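## Task

Take the cardboard box from beneath the workbench and place it inside the steel box. The steel box must rest flat on the workbench top with nothing sticking out past its edge. Neither robot may tip over or finish leaning. The result must stay in place without a robot holding it. At the end, release everything and move the robots away.

## Robot and tools

Robots. There are two mobile robots. stretch (Hello Robot Stretch 3) has a two-wheel base measuring 0.33 x 0.34 m, a lift on a mast, and one telescoping arm that sticks out to the robot's right. To move its gripper forward you must drive the base. rby (Rainbow RB-Y1) has a two-wheel base measuring 0.66 x 0.58 m, a bending leg and torso, a head, and a left and a right arm with grippers. Neither base can move sideways. Each robot reports its state in its own base frame: origin on the floor between the drive wheels, x forward, y left, z up. Odometry is that frame as it was at the scene's start, and it counts wheel slip as travel. Only images, lidar_m, wrist_depth_mm and head_depth_mm show where the two robots are relative to each other.

execute_actions. Arguments: actions, a list holding one action or none, plus optional cameras (names from rby_head_camera, rby_left_wrist_camera, rby_right_wrist_camera, stretch_head_camera, stretch_nav_camera, stretch_wrist_camera, or all; [] returns no images). An action is an object keyed by "stretch" and/or "rby". Every motion in it starts together. An empty list only returns state and images. Any unknown key or out-of-range number rejects the whole call, and nothing moves.

Base commands, for either robot. base holds exactly one of two entries. translate_m is a relative drive in metres from where the base currently is, with forward positive (stretch -1 to 1, rby -3 to 3). rotate_rad is a relative turn on the spot in radians, with left/counter-clockwise positive (-3.2 to 3.2 for both).

stretch joints. These are absolute targets by name. lift_m is 0 to 1.1, the arm's height. arm_m is 0 to 0.52, the extension. wrist_yaw_rad is -1.345 to 4.42: 0 points along the arm, positive swings toward the front, and 3.0 is folded over the base. wrist_pitch_rad is -1.57 to 0.451, with negative pointing the fingertips down. wrist_roll_rad is -2.911 to 2.911. gripper_m is -0.089 to 0.179; bigger means wider, and the real gap is somewhat smaller than the value. head_pan_rad is -3.953 to 1.73, where -1.57 looks along the arm. head_tilt_rad is -1.53 to 0.419, with negative looking down. The optional contact_limits {"arm_m": effort %} takes 1 to 100 and halts the arm's extension at that motor effort (contact_stop); smaller values are gentler. The base only reaches full speed when the arm is stowed (lift_m under 0.30, arm_m under 0.03, wrist_yaw_rad over 2.54). Only fold or unfold the wrist with lift_m between 0.32 and 0.95, wrist_pitch_rad -0.4 and roll near 0.

rby joints. These are absolute targets by name, in radians unless noted. torso_squat_rad is 0 to 1.2 and lowers the chest. torso_shift_rad is -0.3 to 0.6 and moves the hips forward. torso_pitch_rad is -0.2 to 1.4, a forward bow. torso_yaw_rad is -1.5 to 1.5, with left positive. Per arm there are: shoulder_pitch ±2.356 (negative raises the arm forward), shoulder_roll (left 0 to 3.141, right -3.141 to 0, both outward), shoulder_yaw ±2.094, elbow -2.617 to 0.01 (negative bends), forearm_roll ±3.141, wrist_pitch -1.57 to 1.919, and hand_roll ±2.705. Each name carries a left_ or right_ prefix. left_gripper_m and right_gripper_m run 0 to 0.1 m as the opening between the pads. head_pan_rad is ±0.523 and head_tilt_rad is -0.35 to 1.57 (positive tilts down). Combined torso limits also apply, and a command beyond them comes back as off_target. The optional speeds {translate_m 0.05–0.4, rotate_rad 0.1–1.509} cap base speed. The optional min_time_s (0.1–8) slows arm and head motions. A base move needing over about 8.7 s is rejected. Each arm is rated for 3 kg.

Other tools. wait {seconds 0–10} returns state after the given pause. zoom_image {camera, region [x0,y0,x1,y1] pixels, at most 504x504} enlarges part of the latest image. finished_scene {scene} ends the current scene irreversibly and reports success. Replying with no tool call ends everything.

Result lines. base_status and joint_status give how each commanded motion ended. done means the target was reached, though for a base it only means the wheels turned. off_target means it stopped short and may still be pushing. contact_stop means it hit something and dropped its target; a stretch arm or lift then goes slack. time_out means too slow. torque_fault means overload. For rby, limit_stop_at_own_body means a body guard stopped it and nothing is pushing. joint command not followed, with a cause line, means an arm collision check refused the targets. On rby, a stop on one arm or torso joint halts its whole group. on_its_own lists things not commanded this call, and "held at" gives targets, not positions. motor_effort is in percent, with the peak in brackets. lidar_m lists 12 distances for 30° sectors counter-clockwise from straight ahead, in a plane 0.17 m up. The depth grids are 7x7 in mm. base_tilt is in degrees. Gripper readings do not confirm a grasp: to grip, command below the object's width (rby: at least 0.005 m below); to release, command at least 0.02 wider.

Cautions. A joint or base you leave out of an action may keep driving toward its previous target. Bases do not stop at obstacles. Pressing one robot into the other, or rby's arms into each other, fails the run. When carrying something together, unequal travel can tip a robot. stretch can tip if it pushes high (gripper above about 0.45 m) or drives while snagged; back off in small steps and lower the lift. rby can topple forward with weight held far out. After a stop, back off arms first, then the torso. Avoid drops, slams, overheated arm motors (warnings from 65 °C) and torque faults. A stopped result skips the reply's later calls.

Each tool is called as name(argument=value, ...), one argument or row to a line, values as JSON.

## Session

execute_actions(
  actions=[],
)

Scene clock: 0.00 s.
stretch.base_odometry: x=+0.000 y=+0.000 heading=+0.000 (m, m, rad; stretch's odometry frame)
stretch.turned_by_wheels: +0.000 (rad since the last result)
stretch.turned_by_imu: +0.000 (rad since the last result)
stretch.base_tilt: forward=+0.0 right=+0.1 (deg)
stretch.lidar_m: 1.49 1.15 1.11 1.18 1.75 1.24 1.79 1.97 3.20 3.38 2.50 3.41
stretch.head_depth_mm: 2048 3106 3716 3736 3694 3320 2264 / 2041 2886 3198 3169 3163 2993 2273 / 2029 2518 2553 2510 2495 2507 2271 / 1977 2092 2076 2099 2088 2069 2033 / 1795 1796 1789 1776 1781 1778 1774 / 1573 1564 1564 1561 1554 1554 1546 / 1388 1386 1385 1384 1380 1373 1376
stretch.base_status: not commanded
stretch.joint_positions: lift_m=+0.503 arm_m=+0.000 wrist_yaw_rad=+3.105 wrist_pitch_rad=-0.581 wrist_roll_rad=+0.017 gripper_m=+0.037 head_pan_rad=+0.004 head_tilt_rad=+0.007
stretch.joint_status: not commanded
stretch.motor_effort: left_wheel=+0 right_wheel=+1 lift_m=+36 arm_m=+0 wrist_yaw_rad=-1 wrist_pitch_rad=+6 wrist_roll_rad=+0 gripper_m=+0 head_pan_rad=+0 head_tilt_rad=+1 (%)
stretch.hand_pose: x=-0.0138 y=+0.0560 z=+0.4807 quat_wxyz=(+0.217, +0.686, +0.189, +0.668) (m; stretch's base frame)
stretch.wrist_depth_mm: - - - - - 978 869 / - - - - - - 918 / - - - 959 954 916 896 / 847 847 - 821 815 820 797 / 744 726 722 716 715 712 698 / 649 651 - 652 618 636 630 / 595 587 - - 572 564 563
rby.base_odometry: x=+0.000 y=+0.000 heading=+0.000 (m, m, rad; rby's odometry frame)
rby.base_status: not commanded
rby.joint_positions: torso_squat_rad=+0.350 torso_shift_rad=+0.000 torso_pitch_rad=+0.000 torso_yaw_rad=-0.001 left_shoulder_pitch_rad=-0.002 left_shoulder_roll_rad=+0.024 left_shoulder_yaw_rad=+0.041 left_elbow_rad=-0.197 left_forearm_roll_rad=-0.036 left_wrist_pitch_rad=-0.003 left_hand_roll_rad=-0.038 left_gripper_m=+0.099 right_shoulder_pitch_rad=-0.040 right_shoulder_roll_rad=-0.011 right_shoulder_yaw_rad=+0.032 right_elbow_rad=-0.287 right_forearm_roll_rad=-0.053 right_wrist_pitch_rad=-0.047 right_hand_roll_rad=+0.008 right_gripper_m=+0.101 head_pan_rad=+0.000 head_tilt_rad=+0.401
rby.joint_status: not commanded
rby.chest: x=-0.2279 y=-0.0006 z=+1.2475 quat_wxyz=(+1.000, +0.000, +0.000, +0.000) (m; rby's base frame)
rby.left_hand: x=-0.1298 y=+0.2420 z=+0.5691 quat_wxyz=(+0.995, +0.018, -0.100, -0.018) (m; rby's base frame)
rby.right_hand: x=-0.0505 y=-0.2220 z=+0.5855 quat_wxyz=(+0.983, +0.001, -0.185, +0.001) (m; rby's base frame)
pictures: rby_head_camera, rby_left_wrist_camera, rby_right_wrist_camera, stretch_head_camera (sideways: a quarter turn clockwise sets it upright), stretch_nav_camera (sideways: a quarter turn counterclockwise sets it upright), stretch_wrist_camera
Images, in order (width x height): rby_head_camera 896x504, rby_left_wrist_camera 644x364, rby_right_wrist_camera 644x364, stretch_head_camera 896x504, stretch_nav_camera 672x504, stretch_wrist_camera 644x364.

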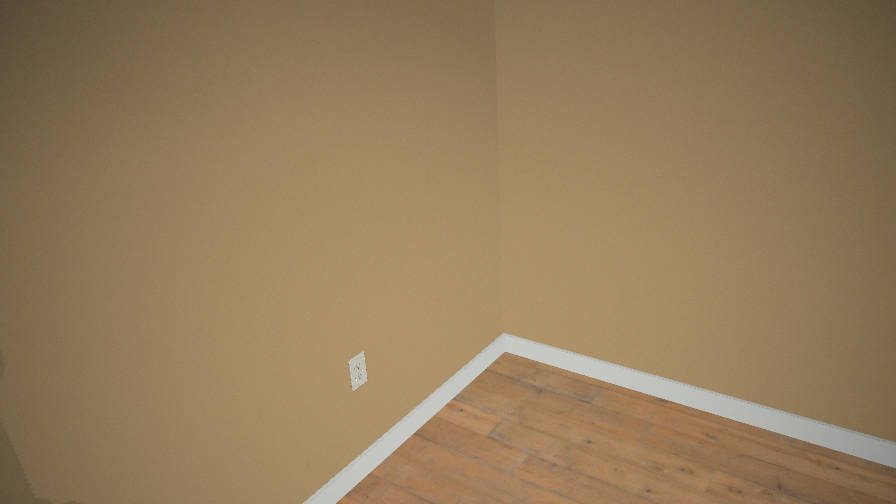

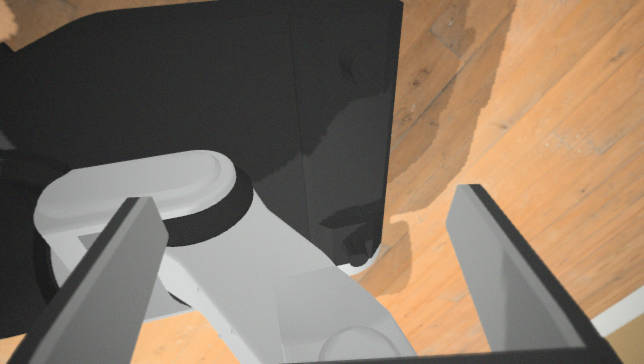

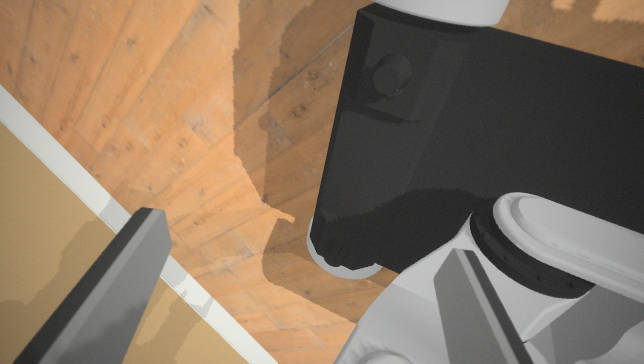

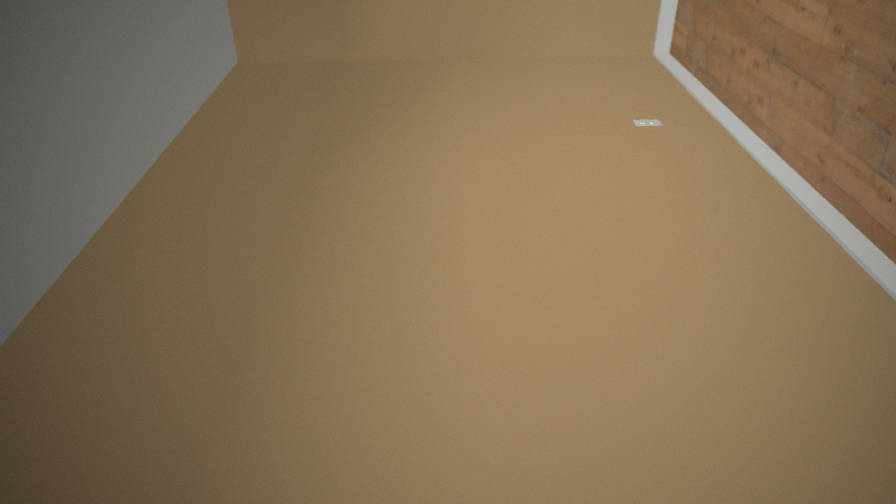

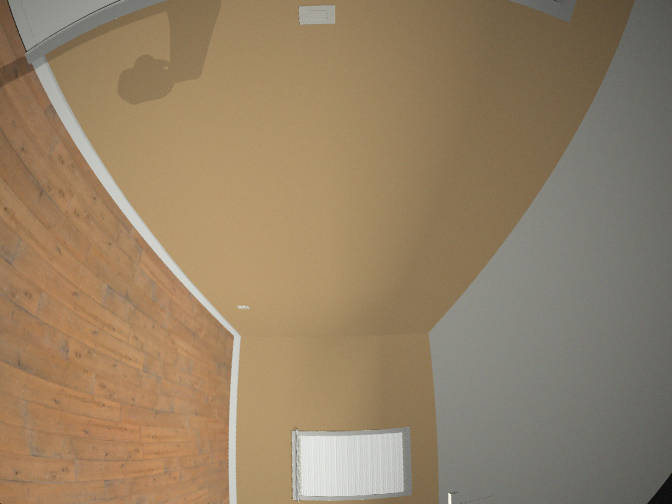

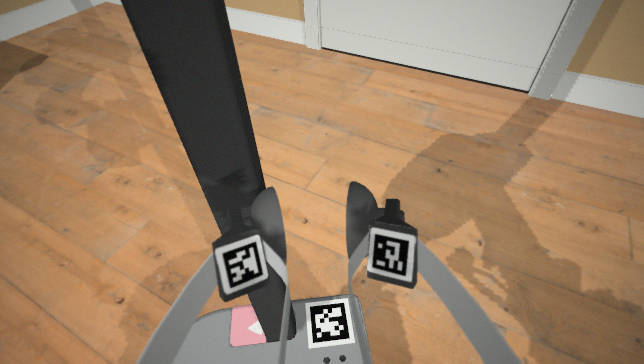

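execute_actions(
  actions=[
    {"stretch":{"joints":{"head_pan_rad":-2.0,"head_tilt_rad":-0.5}},"rby":{"joints":{"torso_yaw_rad":1.4,"head_pan_rad":0.5}}},
  ],
  cameras=["rby_head_camera","stretch_head_camera","stretch_nav_camera"],
)

Scene clock: 6.07 s.
stretch.base_odometry: x=+0.000 y=+0.000 heading=+0.000 (m, m, rad; stretch's odometry frame)
stretch.turned_by_wheels: +0.000 (rad since the last result)
stretch.turned_by_imu: +0.001 (rad since the last result)
stretch.base_tilt: forward=+0.0 right=+0.0 (deg)
stretch.lidar_m: 1.49 1.15 1.11 1.18 1.76 1.24 1.79 1.97 3.18 3.37 2.50 3.42
stretch.head_depth_mm: 2946 3142 3454 2664 1971 1588 1337 / 3008 3230 3524 2666 1990 1576 1326 / 2975 3258 3470 2641 1976 1594 1325 / 3087 3321 3576 2692 1979 1594 1321 / 3105 3351 3405 2662 1985 1588 1318 / 3107 3341 3401 2659 1983 1575 1320 / 3195 3317 3551 2636 1981 1594 1320
stretch.base_status: not commanded
stretch.joint_positions: lift_m=+0.503 arm_m=+0.000 wrist_yaw_rad=+3.105 wrist_pitch_rad=-0.581 wrist_roll_rad=+0.017 gripper_m=+0.037 head_pan_rad=-1.993 head_tilt_rad=-0.493
stretch.joint_status: all done
stretch.motor_effort: left_wheel=+0(0) right_wheel=+1(1) lift_m=+35(36) arm_m=+0(1) wrist_yaw_rad=+0(0) wrist_pitch_rad=+7(6) wrist_roll_rad=+0(0) gripper_m=+0(0) head_pan_rad=-4(42) head_tilt_rad=-4(26) (%)
stretch.hand_pose: x=-0.0138 y=+0.0560 z=+0.4807 quat_wxyz=(+0.217, +0.686, +0.189, +0.668) (m; stretch's base frame)
stretch.wrist_depth_mm: - - - - - 955 868 / - - - - - - 942 / - - - 960 946 936 931 / 859 833 - 816 834 807 788 / 734 742 725 721 716 699 711 / 654 647 - 637 621 620 623 / 598 589 - - 564 570 563
rby.base_odometry: x=+0.000 y=+0.000 heading=+0.000 (m, m, rad; rby's odometry frame)
rby.base_status: not commanded
rby.joint_positions: torso_squat_rad=+0.350 torso_shift_rad=+0.000 torso_pitch_rad=+0.000 torso_yaw_rad=+1.175 left_shoulder_pitch_rad=-0.002 left_shoulder_roll_rad=+0.024 left_shoulder_yaw_rad=+0.041 left_elbow_rad=-0.197 left_forearm_roll_rad=-0.036 left_wrist_pitch_rad=-0.003 left_hand_roll_rad=-0.038 left_gripper_m=+0.099 right_shoulder_pitch_rad=-0.041 right_shoulder_roll_rad=-0.011 right_shoulder_yaw_rad=+0.032 right_elbow_rad=-0.287 right_forearm_roll_rad=-0.053 right_wrist_pitch_rad=-0.047 right_hand_roll_rad=+0.008 right_gripper_m=+0.101 head_pan_rad=+0.500 head_tilt_rad=+0.401
rby.joint_status: torso_yaw_rad limit_stop_at_own_body (moved +1.176 of +1.401); the others done
rby.on_its_own: torso_yaw_rad is held at +1.175, not at your +1.400, since a limit_stop_at_own_body
rby.chest: x=-0.2279 y=-0.0006 z=+1.2475 quat_wxyz=(+0.832, +0.000, +0.000, +0.554) (m; rby's base frame)
rby.left_hand: x=-0.4141 y=+0.1835 z=+0.5692 quat_wxyz=(+0.838, +0.071, -0.074, +0.536) (m; rby's base frame)
rby.right_hand: x=+0.0449 y=+0.0787 z=+0.5857 quat_wxyz=(+0.817, +0.104, -0.154, +0.546) (m; rby's base frame)
pictures: rby_head_camera, stretch_head_camera (sideways: a quarter turn clockwise sets it upright), stretch_nav_camera (sideways: a quarter turn counterclockwise sets it upright)
Images, in order (width x height): rby_head_camera 896x504, stretch_head_camera 896x504, stretch_nav_camera 672x504.

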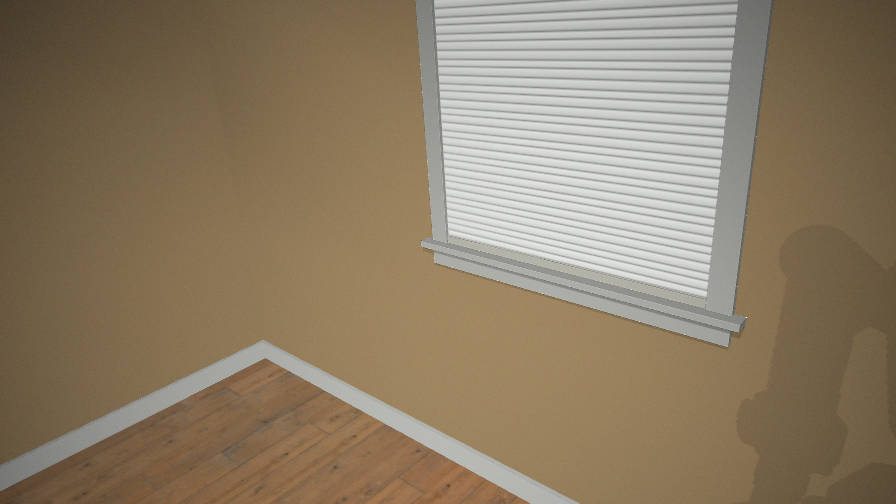

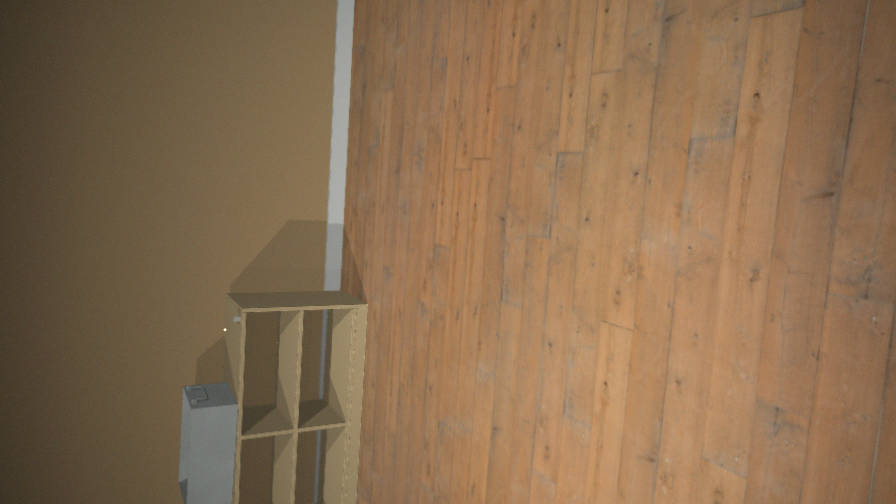

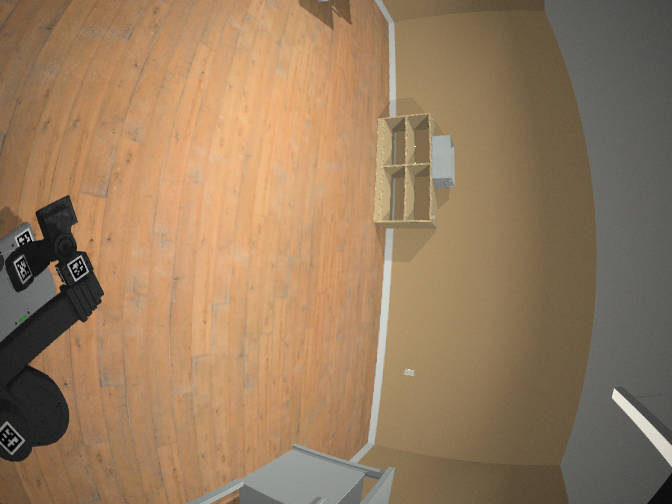

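execute_actions(
  actions=[
    {"stretch":{"joints":{"head_pan_rad":-3.1,"head_tilt_rad":-0.6}},"rby":{"base":{"rotate_rad":2.2},"joints":{"torso_yaw_rad":0,"head_pan_rad":0}}},
  ],
  cameras=["rby_head_camera","stretch_head_camera","stretch_nav_camera"],
)

execute_actions(
  actions=[
    {"stretch":{"joints":{"head_pan_rad":-1.0,"head_tilt_rad":-0.4}},"rby":{"base":{"rotate_rad":1.0}}},
  ],
  cameras=["rby_head_camera","stretch_head_camera","stretch_nav_camera"],
)

Scene clock: 12.93 s.
stretch.base_odometry: x=+0.000 y=+0.000 heading=+0.000 (m, m, rad; stretch's odometry frame)
stretch.turned_by_wheels: +0.000 (rad since the last result)
stretch.turned_by_imu: +0.002 (rad since the last result)
stretch.base_tilt: forward=+0.0 right=+0.0 (deg)
stretch.lidar_m: 1.49 1.15 1.11 1.18 1.75 1.24 1.79 1.96 3.20 3.37 2.77 3.45
stretch.head_depth_mm: 1730 1797 1375 1589 1776 1474 1262 / 1831 1898 1461 1720 1742 1461 1252 / 1962 1950 1795 2049 1784 1471 1246 / 2058 1929 1870 2169 1786 1472 1246 / 2200 1929 1952 2113 1772 1466 1251 / 2364 2089 1961 2123 1782 1453 1244 / 2521 2081 2086 2248 1777 1470 1253
stretch.base_status: not commanded
stretch.joint_positions: lift_m=+0.503 arm_m=+0.000 wrist_yaw_rad=+3.105 wrist_pitch_rad=-0.581 wrist_roll_rad=+0.017 gripper_m=+0.037 head_pan_rad=-3.093 head_tilt_rad=-0.592
stretch.joint_status: all done
stretch.motor_effort: left_wheel=+0(0) right_wheel=+1(0) lift_m=+36(36) arm_m=+1(1) wrist_yaw_rad=+0(2) wrist_pitch_rad=+7(7) wrist_roll_rad=+0(0) gripper_m=+0(0) head_pan_rad=-3(40) head_tilt_rad=-4(13) (%)
stretch.hand_pose: x=-0.0138 y=+0.0560 z=+0.4807 quat_wxyz=(+0.217, +0.686, +0.189, +0.668) (m; stretch's base frame)
stretch.wrist_depth_mm: - - - - - 971 866 / - - - - - - 937 / - - - 979 958 936 916 / 853 839 - 824 820 800 797 / 741 739 729 719 725 722 693 / 659 650 - 640 623 628 625 / 584 589 - - 568 571 564
rby.base_odometry: x=+0.000 y=+0.000 heading=+2.200 (m, m, rad; rby's odometry frame)
rby.base_status: done
rby.joint_positions: torso_squat_rad=+0.350 torso_shift_rad=+0.000 torso_pitch_rad=+0.000 torso_yaw_rad=+0.000 left_shoulder_pitch_rad=-0.002 left_shoulder_roll_rad=+0.024 left_shoulder_yaw_rad=+0.041 left_elbow_rad=-0.197 left_forearm_roll_rad=-0.036 left_wrist_pitch_rad=-0.003 left_hand_roll_rad=-0.038 left_gripper_m=+0.099 right_shoulder_pitch_rad=-0.040 right_shoulder_roll_rad=-0.011 right_shoulder_yaw_rad=+0.032 right_elbow_rad=-0.287 right_forearm_roll_rad=-0.053 right_wrist_pitch_rad=-0.047 right_hand_roll_rad=+0.008 right_gripper_m=+0.101 head_pan_rad=+0.000 head_tilt_rad=+0.401
rby.joint_status: all done
rby.chest: x=-0.2279 y=-0.0007 z=+1.2475 quat_wxyz=(+1.000, +0.000, +0.000, +0.000) (m; rby's base frame)
rby.left_hand: x=-0.1299 y=+0.2421 z=+0.5691 quat_wxyz=(+0.995, +0.018, -0.100, -0.018) (m; rby's base frame)
rby.right_hand: x=-0.0504 y=-0.2218 z=+0.5855 quat_wxyz=(+0.983, +0.001, -0.185, +0.001) (m; rby's base frame)
pictures: rby_head_camera, stretch_head_camera (sideways: a quarter turn clockwise sets it upright), stretch_nav_camera (sideways: a quarter turn counterclockwise sets it upright)
Images, in order (width x height): rby_head_camera 896x504, stretch_head_camera 896x504, stretch_nav_camera 672x504.

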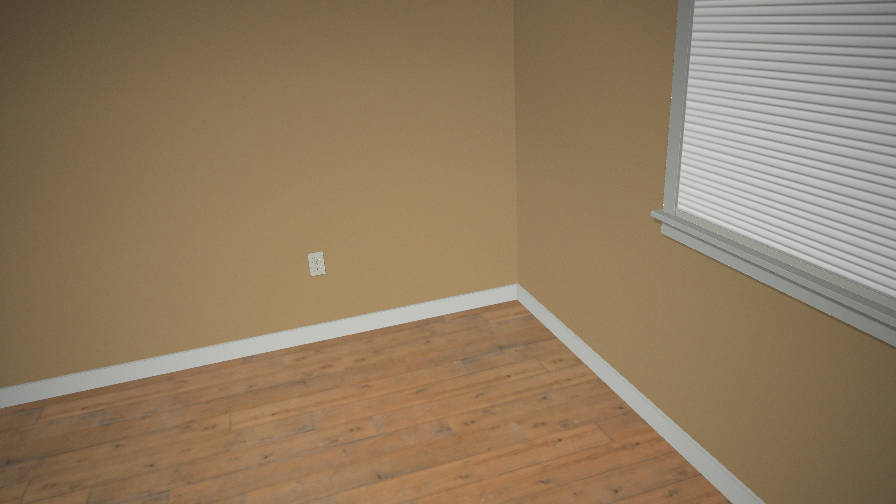

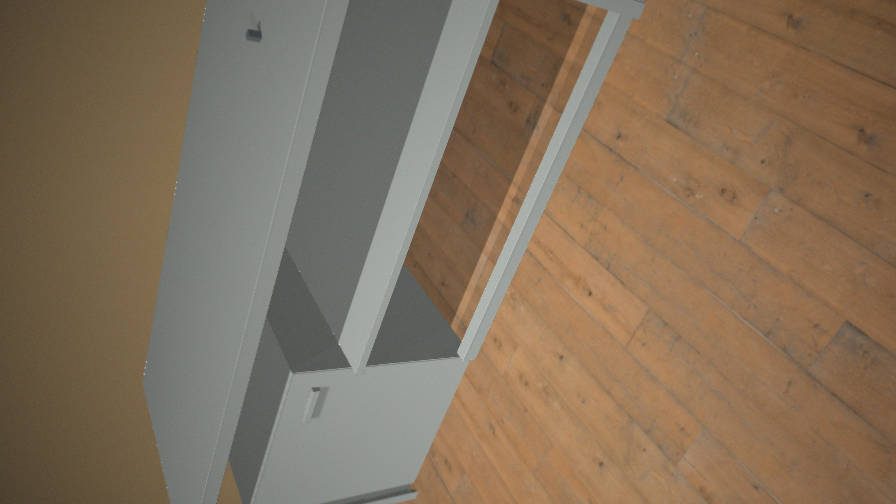

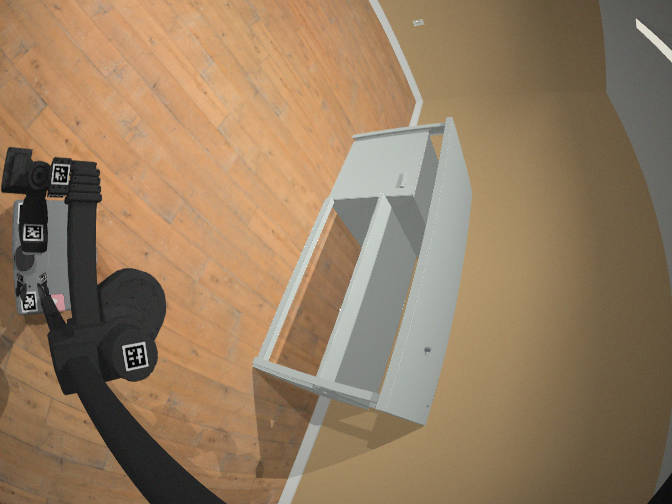

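Scene clock: 16.20 s.
stretch.base_odometry: x=+0.000 y=+0.000 heading=+0.000 (m, m, rad; stretch's odometry frame)
stretch.turned_by_wheels: +0.000 (rad since the last result)
stretch.turned_by_imu: +0.001 (rad since the last result)
stretch.base_tilt: forward=+0.0 right=+0.1 (deg)
stretch.lidar_m: 1.49 1.15 1.11 1.18 1.75 1.24 1.79 1.97 3.19 3.37 2.92 3.43
stretch.head_depth_mm: - - - 3180 2218 1724 1406 / - - - 3130 2225 1730 1406 / 3881 2911 3301 3081 2236 1724 1405 / 3741 3923 - 3133 2216 1719 1402 / 3564 3812 - 3130 2214 1722 1403 / 3425 3687 3925 3150 2210 1714 1407 / 3254 3472 3668 3146 2220 1726 1398
stretch.base_status: not commanded
stretch.joint_positions: lift_m=+0.503 arm_m=+0.000 wrist_yaw_rad=+3.105 wrist_pitch_rad=-0.581 wrist_roll_rad=+0.017 gripper_m=+0.037 head_pan_rad=-1.007 head_tilt_rad=-0.409
stretch.joint_status: all done
stretch.motor_effort: left_wheel=+0(0) right_wheel=+0(1) lift_m=+36(36) arm_m=+0(0) wrist_yaw_rad=+1(1) wrist_pitch_rad=+6(6) wrist_roll_rad=+0(0) gripper_m=-1(0) head_pan_rad=+3(39) head_tilt_rad=+3(18) (%)
stretch.hand_pose: x=-0.0138 y=+0.0560 z=+0.4807 quat_wxyz=(+0.217, +0.686, +0.189, +0.668) (m; stretch's base frame)
stretch.wrist_depth_mm: - - - - - 959 876 / - - - - - - 940 / - - - 962 950 962 939 / 843 831 - 819 819 812 787 / 733 728 717 722 718 706 704 / 652 654 - 643 621 631 617 / 594 594 - - 567 567 569
rby.base_odometry: x=+0.000 y=+0.000 heading=-3.084 (m, m, rad; rby's odometry frame)
rby.base_status: done
rby.joint_positions: torso_squat_rad=+0.350 torso_shift_rad=+0.000 torso_pitch_rad=+0.000 torso_yaw_rad=+0.000 left_shoulder_pitch_rad=-0.002 left_shoulder_roll_rad=+0.024 left_shoulder_yaw_rad=+0.041 left_elbow_rad=-0.197 left_forearm_roll_rad=-0.036 left_wrist_pitch_rad=-0.003 left_hand_roll_rad=-0.038 left_gripper_m=+0.099 right_shoulder_pitch_rad=-0.040 right_shoulder_roll_rad=-0.011 right_shoulder_yaw_rad=+0.032 right_elbow_rad=-0.287 right_forearm_roll_rad=-0.053 right_wrist_pitch_rad=-0.047 right_hand_roll_rad=+0.008 right_gripper_m=+0.101 head_pan_rad=+0.000 head_tilt_rad=+0.401
rby.joint_status: not commanded
rby.chest: x=-0.2279 y=-0.0007 z=+1.2475 quat_wxyz=(+1.000, +0.000, +0.000, +0.000) (m; rby's base frame)
rby.left_hand: x=-0.1299 y=+0.2421 z=+0.5691 quat_wxyz=(+0.995, +0.018, -0.100, -0.018) (m; rby's base frame)
rby.right_hand: x=-0.0504 y=-0.2218 z=+0.5855 quat_wxyz=(+0.983, +0.001, -0.185, +0.001) (m; rby's base frame)
pictures: rby_head_camera, stretch_head_camera (sideways: a quarter turn clockwise sets it upright), stretch_nav_camera (sideways: a quarter turn counterclockwise sets it upright)
Images, in order (width x height): rby_head_camera 896x504, stretch_head_camera 896x504, stretch_nav_camera 672x504.

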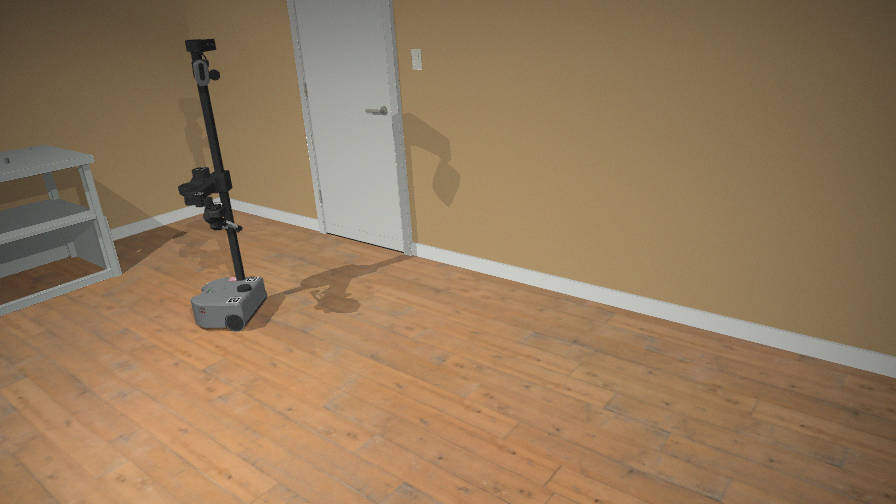

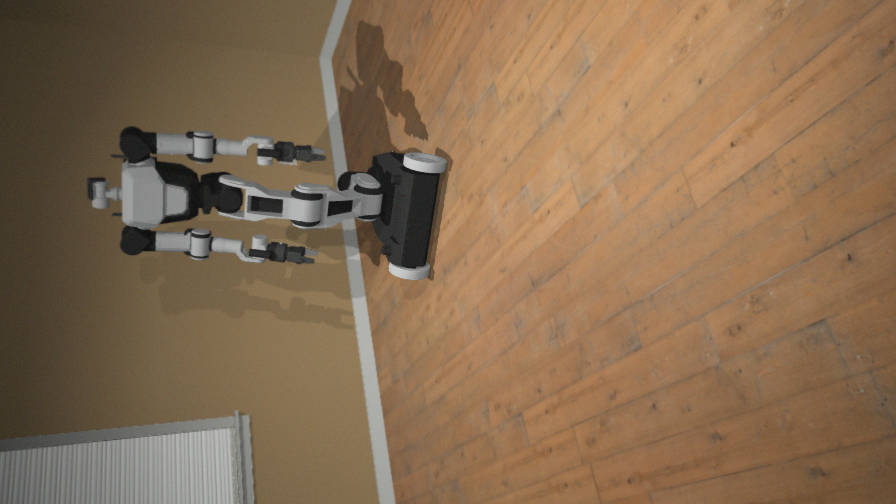

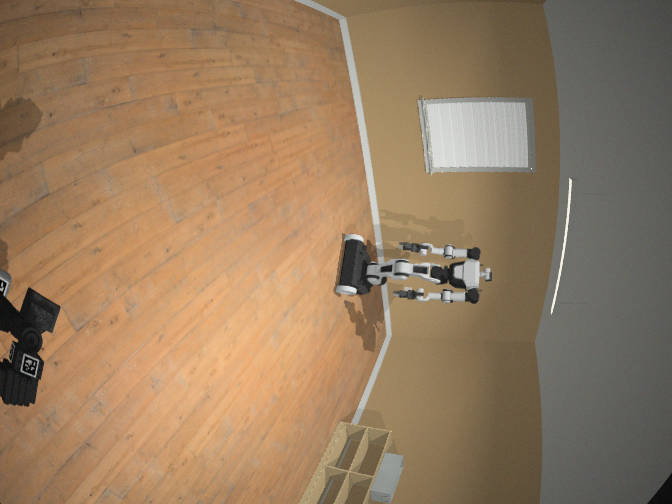

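execute_actions(
  actions=[
    {"stretch":{"base":{"rotate_rad":-2.15},"joints":{"head_pan_rad":-1.3,"head_tilt_rad":-0.7,"wrist_yaw_rad":0.2,"wrist_pitch_rad":-0.4,"wrist_roll_rad":0}},"rby":{"base":{"rotate_rad":0.9}}},
  ],
  cameras=["rby_head_camera"],
)

execute_actions(
  actions=[
    {"stretch":{"base":{"translate_m":0.5},"joints":{"lift_m":0.25,"wrist_yaw_rad":0,"wrist_pitch_rad":0,"gripper_m":0.17}}},
  ],
  cameras=["stretch_wrist_camera","stretch_head_camera","stretch_nav_camera"],
)

Scene clock: 25.07 s.
stretch.base_odometry: x=+0.000 y=+0.000 heading=-2.150 (m, m, rad; stretch's odometry frame)
stretch.turned_by_wheels: -2.150 (rad since the last result)
stretch.turned_by_imu: -2.181 (rad since the last result)
stretch.base_tilt: forward=+0.0 right=+0.0 (deg)
stretch.lidar_m: 3.19 3.37 2.85 3.86 1.57 1.16 1.11 1.16 1.65 1.24 1.79 1.85
stretch.head_depth_mm: 1653 1846 2070 1998 1628 1381 1200 / 1692 1825 2115 1986 1641 1381 1198 / 1745 1396 1633 1734 1627 1378 1213 / 1774 1389 1704 1994 1635 1372 1191 / 1792 1468 1695 1991 1615 1365 1190 / 1843 1455 1757 1976 1621 1371 1192 / 1885 1540 1842 1904 1615 1367 1191
stretch.base_status: done
stretch.joint_positions: lift_m=+0.503 arm_m=+0.000 wrist_yaw_rad=+0.202 wrist_pitch_rad=-0.420 wrist_roll_rad=+0.004 gripper_m=+0.037 head_pan_rad=-1.293 head_tilt_rad=-0.691
stretch.joint_status: all done
stretch.motor_effort: left_wheel=+3(8) right_wheel=-4(7) lift_m=+35(36) arm_m=+0(0) wrist_yaw_rad=-1(2) wrist_pitch_rad=+10(9) wrist_roll_rad=-2(4) gripper_m=+0(0) head_pan_rad=-3(24) head_tilt_rad=-5(23) (%)
stretch.hand_pose: x=+0.0234 y=-0.3643 z=+0.5150 quat_wxyz=(+0.702, +0.217, -0.674, -0.078) (m; stretch's base frame)
stretch.wrist_depth_mm: - - - - - - - / - - - - - - - / - - - - - - - / - - - - - - - / 870 848 864 851 841 806 809 / 739 725 714 722 705 717 713 / 645 651 641 627 628 635 623
rby.base_odometry: x=+0.000 y=+0.000 heading=-2.184 (m, m, rad; rby's odometry frame)
rby.base_status: done
rby.joint_positions: torso_squat_rad=+0.350 torso_shift_rad=+0.000 torso_pitch_rad=+0.000 torso_yaw_rad=+0.000 left_shoulder_pitch_rad=-0.002 left_shoulder_roll_rad=+0.024 left_shoulder_yaw_rad=+0.041 left_elbow_rad=-0.197 left_forearm_roll_rad=-0.036 left_wrist_pitch_rad=-0.003 left_hand_roll_rad=-0.038 left_gripper_m=+0.099 right_shoulder_pitch_rad=-0.040 right_shoulder_roll_rad=-0.011 right_shoulder_yaw_rad=+0.032 right_elbow_rad=-0.287 right_forearm_roll_rad=-0.053 right_wrist_pitch_rad=-0.047 right_hand_roll_rad=+0.008 right_gripper_m=+0.101 head_pan_rad=+0.000 head_tilt_rad=+0.401
rby.joint_status: not commanded
rby.chest: x=-0.2279 y=-0.0007 z=+1.2475 quat_wxyz=(+1.000, +0.000, +0.000, +0.000) (m; rby's base frame)
rby.left_hand: x=-0.1299 y=+0.2421 z=+0.5691 quat_wxyz=(+0.995, +0.018, -0.100, -0.018) (m; rby's base frame)
rby.right_hand: x=-0.0504 y=-0.2218 z=+0.5855 quat_wxyz=(+0.983, +0.001, -0.185, +0.001) (m; rby's base frame)
pictures: rby_head_camera
Images, in order (width x height): rby_head_camera 896x504.

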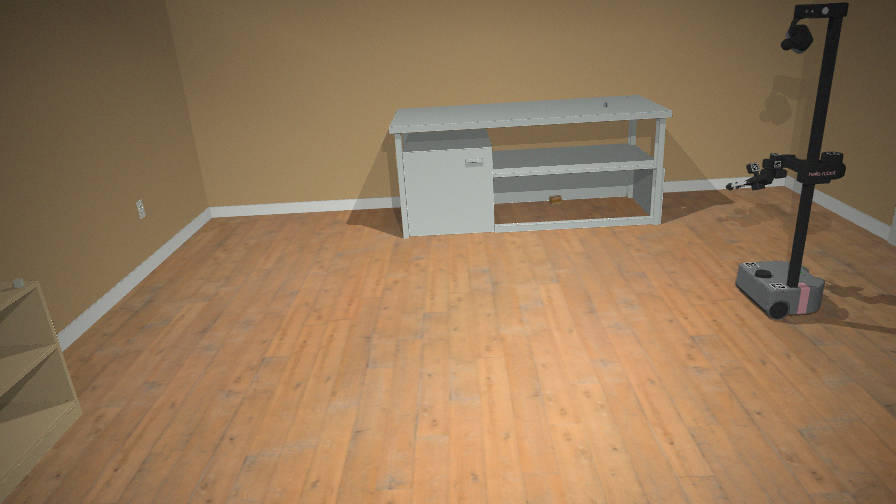

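Scene clock: 31.33 s.
stretch.base_odometry: x=-0.274 y=-0.419 heading=-2.150 (m, m, rad; stretch's odometry frame)
stretch.turned_by_wheels: +0.000 (rad since the last result)
stretch.turned_by_imu: +0.002 (rad since the last result)
stretch.base_tilt: forward=+0.0 right=+0.1 (deg)
stretch.lidar_m: 2.69 2.90 2.67 3.87 2.24 1.68 1.61 1.69 1.30 1.66 1.49 1.84
stretch.head_depth_mm: 1667 1401 1647 1876 1634 1383 1205 / 1700 1397 1645 1926 1626 1374 1209 / 1748 1394 1713 1916 1624 1376 1197 / 1792 1384 1690 1987 1626 1375 1193 / 1812 1458 1693 1974 1620 1371 1187 / 1850 1448 1662 1840 1617 1365 1193 / 1887 1537 1597 1831 1617 1369 1193
stretch.base_status: done
stretch.joint_positions: lift_m=+0.250 arm_m=+0.000 wrist_yaw_rad=+0.003 wrist_pitch_rad=-0.023 wrist_roll_rad=+0.004 gripper_m=+0.170 head_pan_rad=-1.293 head_tilt_rad=-0.691
stretch.joint_status: all done
stretch.motor_effort: left_wheel=+3(9) right_wheel=-3(7) lift_m=+30(30) arm_m=+0(0) wrist_yaw_rad=-3(8) wrist_pitch_rad=+11(12) wrist_roll_rad=-2(2) gripper_m=+0(95) head_pan_rad=-3(3) head_tilt_rad=-5(5) (%)
stretch.hand_pose: x=-0.0208 y=-0.4004 z=+0.3589 quat_wxyz=(+0.706, +0.009, -0.708, -0.008) (m; stretch's base frame)
stretch.wrist_depth_mm: - - - - - - - / 969 - - - - - - / - - - - - - - / - - - - - - - / - - - - - 986 937 / 862 775 772 758 722 685 677 / 599 613 598 585 578 560 556
rby.base_odometry: x=+0.000 y=+0.000 heading=-2.184 (m, m, rad; rby's odometry frame)
rby.base_status: not commanded
rby.joint_positions: torso_squat_rad=+0.350 torso_shift_rad=+0.000 torso_pitch_rad=+0.000 torso_yaw_rad=+0.000 left_shoulder_pitch_rad=-0.002 left_shoulder_roll_rad=+0.024 left_shoulder_yaw_rad=+0.041 left_elbow_rad=-0.197 left_forearm_roll_rad=-0.036 left_wrist_pitch_rad=-0.003 left_hand_roll_rad=-0.038 left_gripper_m=+0.099 right_shoulder_pitch_rad=-0.040 right_shoulder_roll_rad=-0.011 right_shoulder_yaw_rad=+0.032 right_elbow_rad=-0.287 right_forearm_roll_rad=-0.053 right_wrist_pitch_rad=-0.047 right_hand_roll_rad=+0.008 right_gripper_m=+0.101 head_pan_rad=+0.000 head_tilt_rad=+0.401
rby.joint_status: not commanded
rby.chest: x=-0.2279 y=-0.0007 z=+1.2475 quat_wxyz=(+1.000, +0.000, +0.000, +0.000) (m; rby's base frame)
rby.left_hand: x=-0.1299 y=+0.2421 z=+0.5691 quat_wxyz=(+0.995, +0.018, -0.100, -0.018) (m; rby's base frame)
rby.right_hand: x=-0.0504 y=-0.2218 z=+0.5855 quat_wxyz=(+0.983, +0.001, -0.185, +0.001) (m; rby's base frame)
pictures: stretch_head_camera (sideways: a quarter turn clockwise sets it upright), stretch_nav_camera (sideways: a quarter turn counterclockwise sets it upright), stretch_wrist_camera
Images, in order (width x height): stretch_head_camera 896x504, stretch_nav_camera 672x504, stretch_wrist_camera 644x364.

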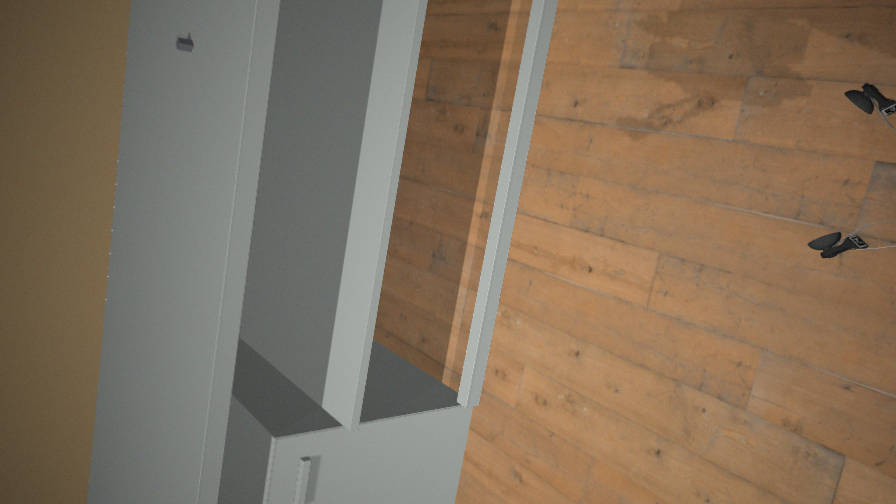

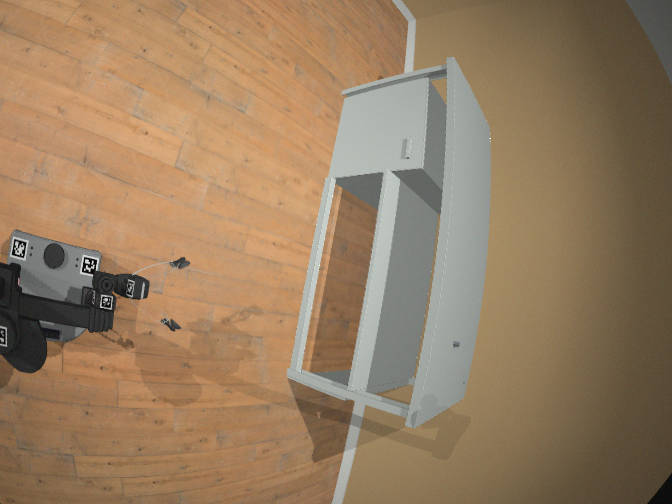

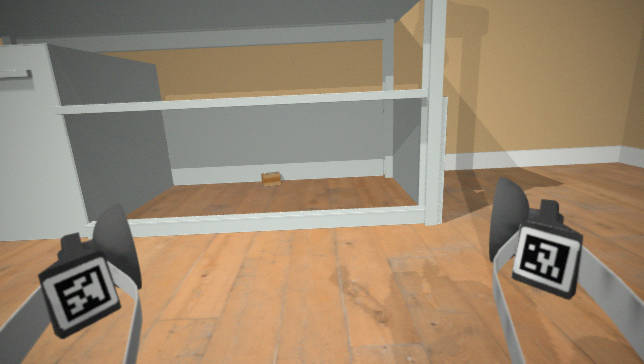

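execute_actions(
  actions=[
    {"stretch":{"base":{"translate_m":0.24},"joints":{"lift_m":0.34,"wrist_yaw_rad":2.9,"wrist_pitch_rad":-0.4,"gripper_m":0.03}},"rby":{"base":{"translate_m":0.9}}},
  ],
  cameras=[],
)

execute_actions(
  actions=[
    {"stretch":{"base":{"rotate_rad":-1.55},"joints":{"lift_m":0.27,"head_pan_rad":0,"head_tilt_rad":-1}},"rby":{"base":{"rotate_rad":1.45}}},
  ],
  cameras=["rby_head_camera"],
)

execute_actions(
  actions=[
    {"stretch":{"base":{"translate_m":0.8}}},
  ],
  cameras=["stretch_head_camera","stretch_nav_camera"],
)

Scene clock: 40.10 s.
stretch.base_odometry: x=-0.405 y=-0.619 heading=-2.150 (m, m, rad; stretch's odometry frame)
stretch.turned_by_wheels: +0.000 (rad since the last result)
stretch.turned_by_imu: +0.002 (rad since the last result)
stretch.base_tilt: forward=+0.0 right=+0.1 (deg)
stretch.lidar_m: 2.46 2.69 1.75 3.86 2.57 1.93 1.85 1.93 1.39 1.80 1.39 2.86
stretch.head_depth_mm: 1684 1400 1650 1864 1640 1381 1207 / 1726 1398 1656 1928 1631 1381 1198 / 1760 1390 1703 1932 1623 1384 1196 / 1772 1386 1705 1987 1630 1381 1192 / 1811 1473 1579 1794 1610 1376 1193 / 1854 1448 1550 1802 1612 1366 1192 / 1886 1533 1607 1843 1613 1367 1187
stretch.base_status: done
stretch.joint_positions: lift_m=+0.340 arm_m=+0.000 wrist_yaw_rad=+2.897 wrist_pitch_rad=-0.416 wrist_roll_rad=+0.004 gripper_m=+0.030 head_pan_rad=-1.293 head_tilt_rad=-0.691
stretch.joint_status: all done
stretch.motor_effort: left_wheel=+3(9) right_wheel=-3(3) lift_m=+43(44) arm_m=+0(0) wrist_yaw_rad=+2(3) wrist_pitch_rad=+7(10) wrist_roll_rad=-2(2) gripper_m=-1(95) head_pan_rad=-3(3) head_tilt_rad=-5(5) (%)
stretch.hand_pose: x=+0.0331 y=+0.0732 z=+0.3529 quat_wxyz=(+0.230, +0.705, +0.060, +0.668) (m; stretch's base frame)
stretch.wrist_depth_mm: - - - - - - - / - - - - - - - / - - 950 927 947 911 911 / 784 797 768 770 749 739 737 / 648 - 645 630 649 626 606 / 558 - 517 535 529 534 526 / 482 479 - 478 469 465 464
rby.base_odometry: x=-0.518 y=-0.736 heading=-2.184 (m, m, rad; rby's odometry frame)
rby.base_status: done
rby.joint_positions: torso_squat_rad=+0.350 torso_shift_rad=+0.000 torso_pitch_rad=+0.000 torso_yaw_rad=+0.000 left_shoulder_pitch_rad=-0.003 left_shoulder_roll_rad=+0.024 left_shoulder_yaw_rad=+0.041 left_elbow_rad=-0.197 left_forearm_roll_rad=-0.036 left_wrist_pitch_rad=-0.003 left_hand_roll_rad=-0.038 left_gripper_m=+0.099 right_shoulder_pitch_rad=-0.041 right_shoulder_roll_rad=-0.011 right_shoulder_yaw_rad=+0.032 right_elbow_rad=-0.287 right_forearm_roll_rad=-0.053 right_wrist_pitch_rad=-0.047 right_hand_roll_rad=+0.008 right_gripper_m=+0.101 head_pan_rad=+0.000 head_tilt_rad=+0.401
rby.joint_status: not commanded
rby.chest: x=-0.2278 y=-0.0007 z=+1.2475 quat_wxyz=(+1.000, +0.000, +0.000, +0.000) (m; rby's base frame)
rby.left_hand: x=-0.1298 y=+0.2421 z=+0.5691 quat_wxyz=(+0.995, +0.018, -0.101, -0.018) (m; rby's base frame)
rby.right_hand: x=-0.0503 y=-0.2218 z=+0.5855 quat_wxyz=(+0.983, +0.001, -0.185, +0.001) (m; rby's base frame)
pictures: none
No camera images: the call's "cameras" was empty. Leave "cameras" out to get every camera's image.

Scene clock: 43.97 s.
stretch.base_odometry: x=-0.405 y=-0.619 heading=+2.584 (m, m, rad; stretch's odometry frame)
stretch.turned_by_wheels: -1.550 (rad since the last result)
stretch.turned_by_imu: -1.567 (rad since the last result)
stretch.base_tilt: forward=+0.0 right=+0.1 (deg)
stretch.lidar_m: 1.65 1.39 2.85 2.46 2.94 1.62 1.64 2.52 1.92 1.84 1.95 1.39
stretch.head_depth_mm: 1596 1574 1711 1530 1368 1234 1117 / 1584 1875 1703 1520 1361 1223 1126 / 1568 1860 1713 1515 1360 1223 1117 / 1570 1872 1710 1512 1351 1220 1119 / 1563 1864 1715 1503 1341 1216 1126 / 1546 1890 1701 1489 1342 1216 1108 / 1507 1600 1672 1502 1335 1209 1104
stretch.base_status: done
stretch.joint_positions: lift_m=+0.270 arm_m=+0.000 wrist_yaw_rad=+2.898 wrist_pitch_rad=-0.417 wrist_roll_rad=+0.004 gripper_m=+0.030 head_pan_rad=-0.007 head_tilt_rad=-0.988
stretch.joint_status: all done
stretch.motor_effort: left_wheel=+3(12) right_wheel=-2(8) lift_m=+29(36) arm_m=+0(1) wrist_yaw_rad=+2(1) wrist_pitch_rad=+8(8) wrist_roll_rad=-2(2) gripper_m=+0(1) head_pan_rad=+3(40) head_tilt_rad=-6(29) (%)
stretch.hand_pose: x=+0.0330 y=+0.0731 z=+0.2831 quat_wxyz=(+0.230, +0.705, +0.061, +0.668) (m; stretch's base frame)
stretch.wrist_depth_mm: - - - - - - - / - - - - - - - / - 837 813 814 786 793 779 / 641 674 661 665 652 628 619 / 556 - 549 538 547 525 529 / 469 - - 464 445 455 451 / - - - 402 400 399 394
rby.base_odometry: x=-0.518 y=-0.736 heading=-0.734 (m, m, rad; rby's odometry frame)
rby.base_status: done
rby.joint_positions: torso_squat_rad=+0.350 torso_shift_rad=+0.000 torso_pitch_rad=+0.000 torso_yaw_rad=+0.000 left_shoulder_pitch_rad=-0.002 left_shoulder_roll_rad=+0.024 left_shoulder_yaw_rad=+0.041 left_elbow_rad=-0.197 left_forearm_roll_rad=-0.036 left_wrist_pitch_rad=-0.003 left_hand_roll_rad=-0.038 left_gripper_m=+0.099 right_shoulder_pitch_rad=-0.041 right_shoulder_roll_rad=-0.011 right_shoulder_yaw_rad=+0.032 right_elbow_rad=-0.287 right_forearm_roll_rad=-0.053 right_wrist_pitch_rad=-0.047 right_hand_roll_rad=+0.008 right_gripper_m=+0.101 head_pan_rad=+0.000 head_tilt_rad=+0.401
rby.joint_status: not commanded
rby.chest: x=-0.2278 y=-0.0007 z=+1.2475 quat_wxyz=(+1.000, +0.000, +0.000, +0.000) (m; rby's base frame)
rby.left_hand: x=-0.1299 y=+0.2421 z=+0.5691 quat_wxyz=(+0.995, +0.018, -0.100, -0.018) (m; rby's base frame)
rby.right_hand: x=-0.0503 y=-0.2218 z=+0.5855 quat_wxyz=(+0.983, +0.001, -0.185, +0.001) (m; rby's base frame)
pictures: rby_head_camera
Images, in order (width x height): rby_head_camera 896x504.

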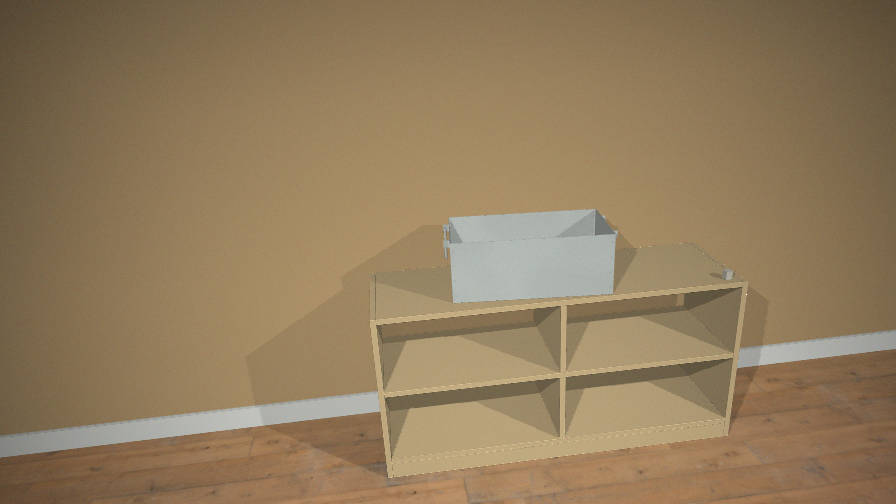

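Scene clock: 48.40 s.
stretch.base_odometry: x=-1.084 y=-0.196 heading=+2.584 (m, m, rad; stretch's odometry frame)
stretch.turned_by_wheels: +0.000 (rad since the last result)
stretch.turned_by_imu: +0.003 (rad since the last result)
stretch.base_tilt: forward=+0.0 right=+0.1 (deg)
stretch.lidar_m: 1.15 0.68 0.74 2.74 2.89 2.37 2.39 2.57 1.94 1.89 0.78 1.00
stretch.head_depth_mm: 921 776 669 998 1307 1229 1119 / 916 771 666 994 1301 1229 1133 / 912 769 664 993 1299 1221 1121 / 904 766 660 993 1296 1220 1117 / 900 762 657 987 1295 1219 1127 / 895 756 656 984 1289 1211 1108 / 891 752 653 979 1301 1213 1104
stretch.base_status: done
stretch.joint_positions: lift_m=+0.270 arm_m=+0.000 wrist_yaw_rad=+2.898 wrist_pitch_rad=-0.417 wrist_roll_rad=+0.004 gripper_m=+0.030 head_pan_rad=-0.007 head_tilt_rad=-0.988
stretch.joint_status: not commanded
stretch.motor_effort: left_wheel=+3(13) right_wheel=-3(6) lift_m=+29(29) arm_m=+0(0) wrist_yaw_rad=+1(2) wrist_pitch_rad=+8(8) wrist_roll_rad=-2(2) gripper_m=-1(1) head_pan_rad=+3(3) head_tilt_rad=-6(7) (%)
stretch.hand_pose: x=+0.0329 y=+0.0731 z=+0.2830 quat_wxyz=(+0.230, +0.705, +0.061, +0.668) (m; stretch's base frame)
stretch.wrist_depth_mm: - - - - 889 597 592 / - - - - 944 637 653 / - 841 818 801 795 683 719 / 642 670 661 660 632 607 626 / 553 - 548 548 547 533 491 / 474 - - 460 446 458 452 / - - - 409 400 396 397
rby.base_odometry: x=-0.518 y=-0.736 heading=-0.734 (m, m, rad; rby's odometry frame)
rby.base_status: not commanded
rby.joint_positions: torso_squat_rad=+0.350 torso_shift_rad=+0.000 torso_pitch_rad=+0.000 torso_yaw_rad=+0.000 left_shoulder_pitch_rad=-0.002 left_shoulder_roll_rad=+0.024 left_shoulder_yaw_rad=+0.041 left_elbow_rad=-0.197 left_forearm_roll_rad=-0.036 left_wrist_pitch_rad=-0.003 left_hand_roll_rad=-0.038 left_gripper_m=+0.099 right_shoulder_pitch_rad=-0.041 right_shoulder_roll_rad=-0.011 right_shoulder_yaw_rad=+0.032 right_elbow_rad=-0.287 right_forearm_roll_rad=-0.053 right_wrist_pitch_rad=-0.047 right_hand_roll_rad=+0.008 right_gripper_m=+0.101 head_pan_rad=+0.000 head_tilt_rad=+0.401
rby.joint_status: not commanded
rby.chest: x=-0.2278 y=-0.0007 z=+1.2475 quat_wxyz=(+1.000, +0.000, +0.000, +0.000) (m; rby's base frame)
rby.left_hand: x=-0.1299 y=+0.2421 z=+0.5691 quat_wxyz=(+0.995, +0.018, -0.100, -0.018) (m; rby's base frame)
rby.right_hand: x=-0.0503 y=-0.2218 z=+0.5855 quat_wxyz=(+0.983, +0.001, -0.185, +0.001) (m; rby's base frame)
pictures: stretch_head_camera (sideways: a quarter turn clockwise sets it upright), stretch_nav_camera (sideways: a quarter turn counterclockwise sets it upright)
Images, in order (width x height): stretch_head_camera 896x504, stretch_nav_camera 672x504.

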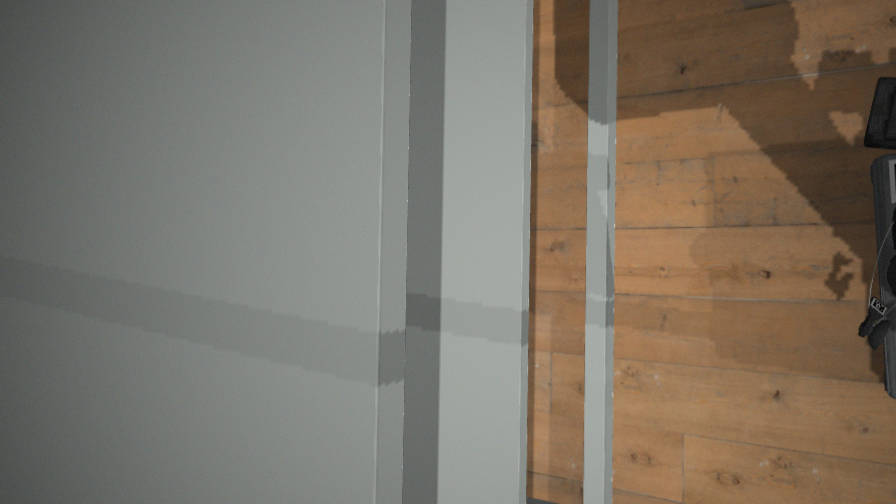

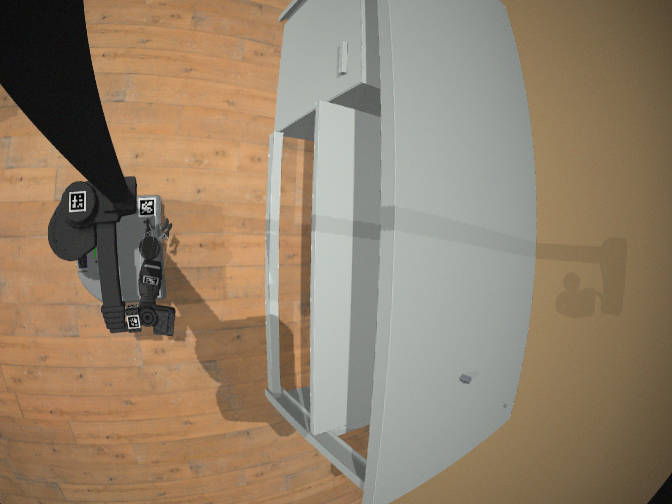

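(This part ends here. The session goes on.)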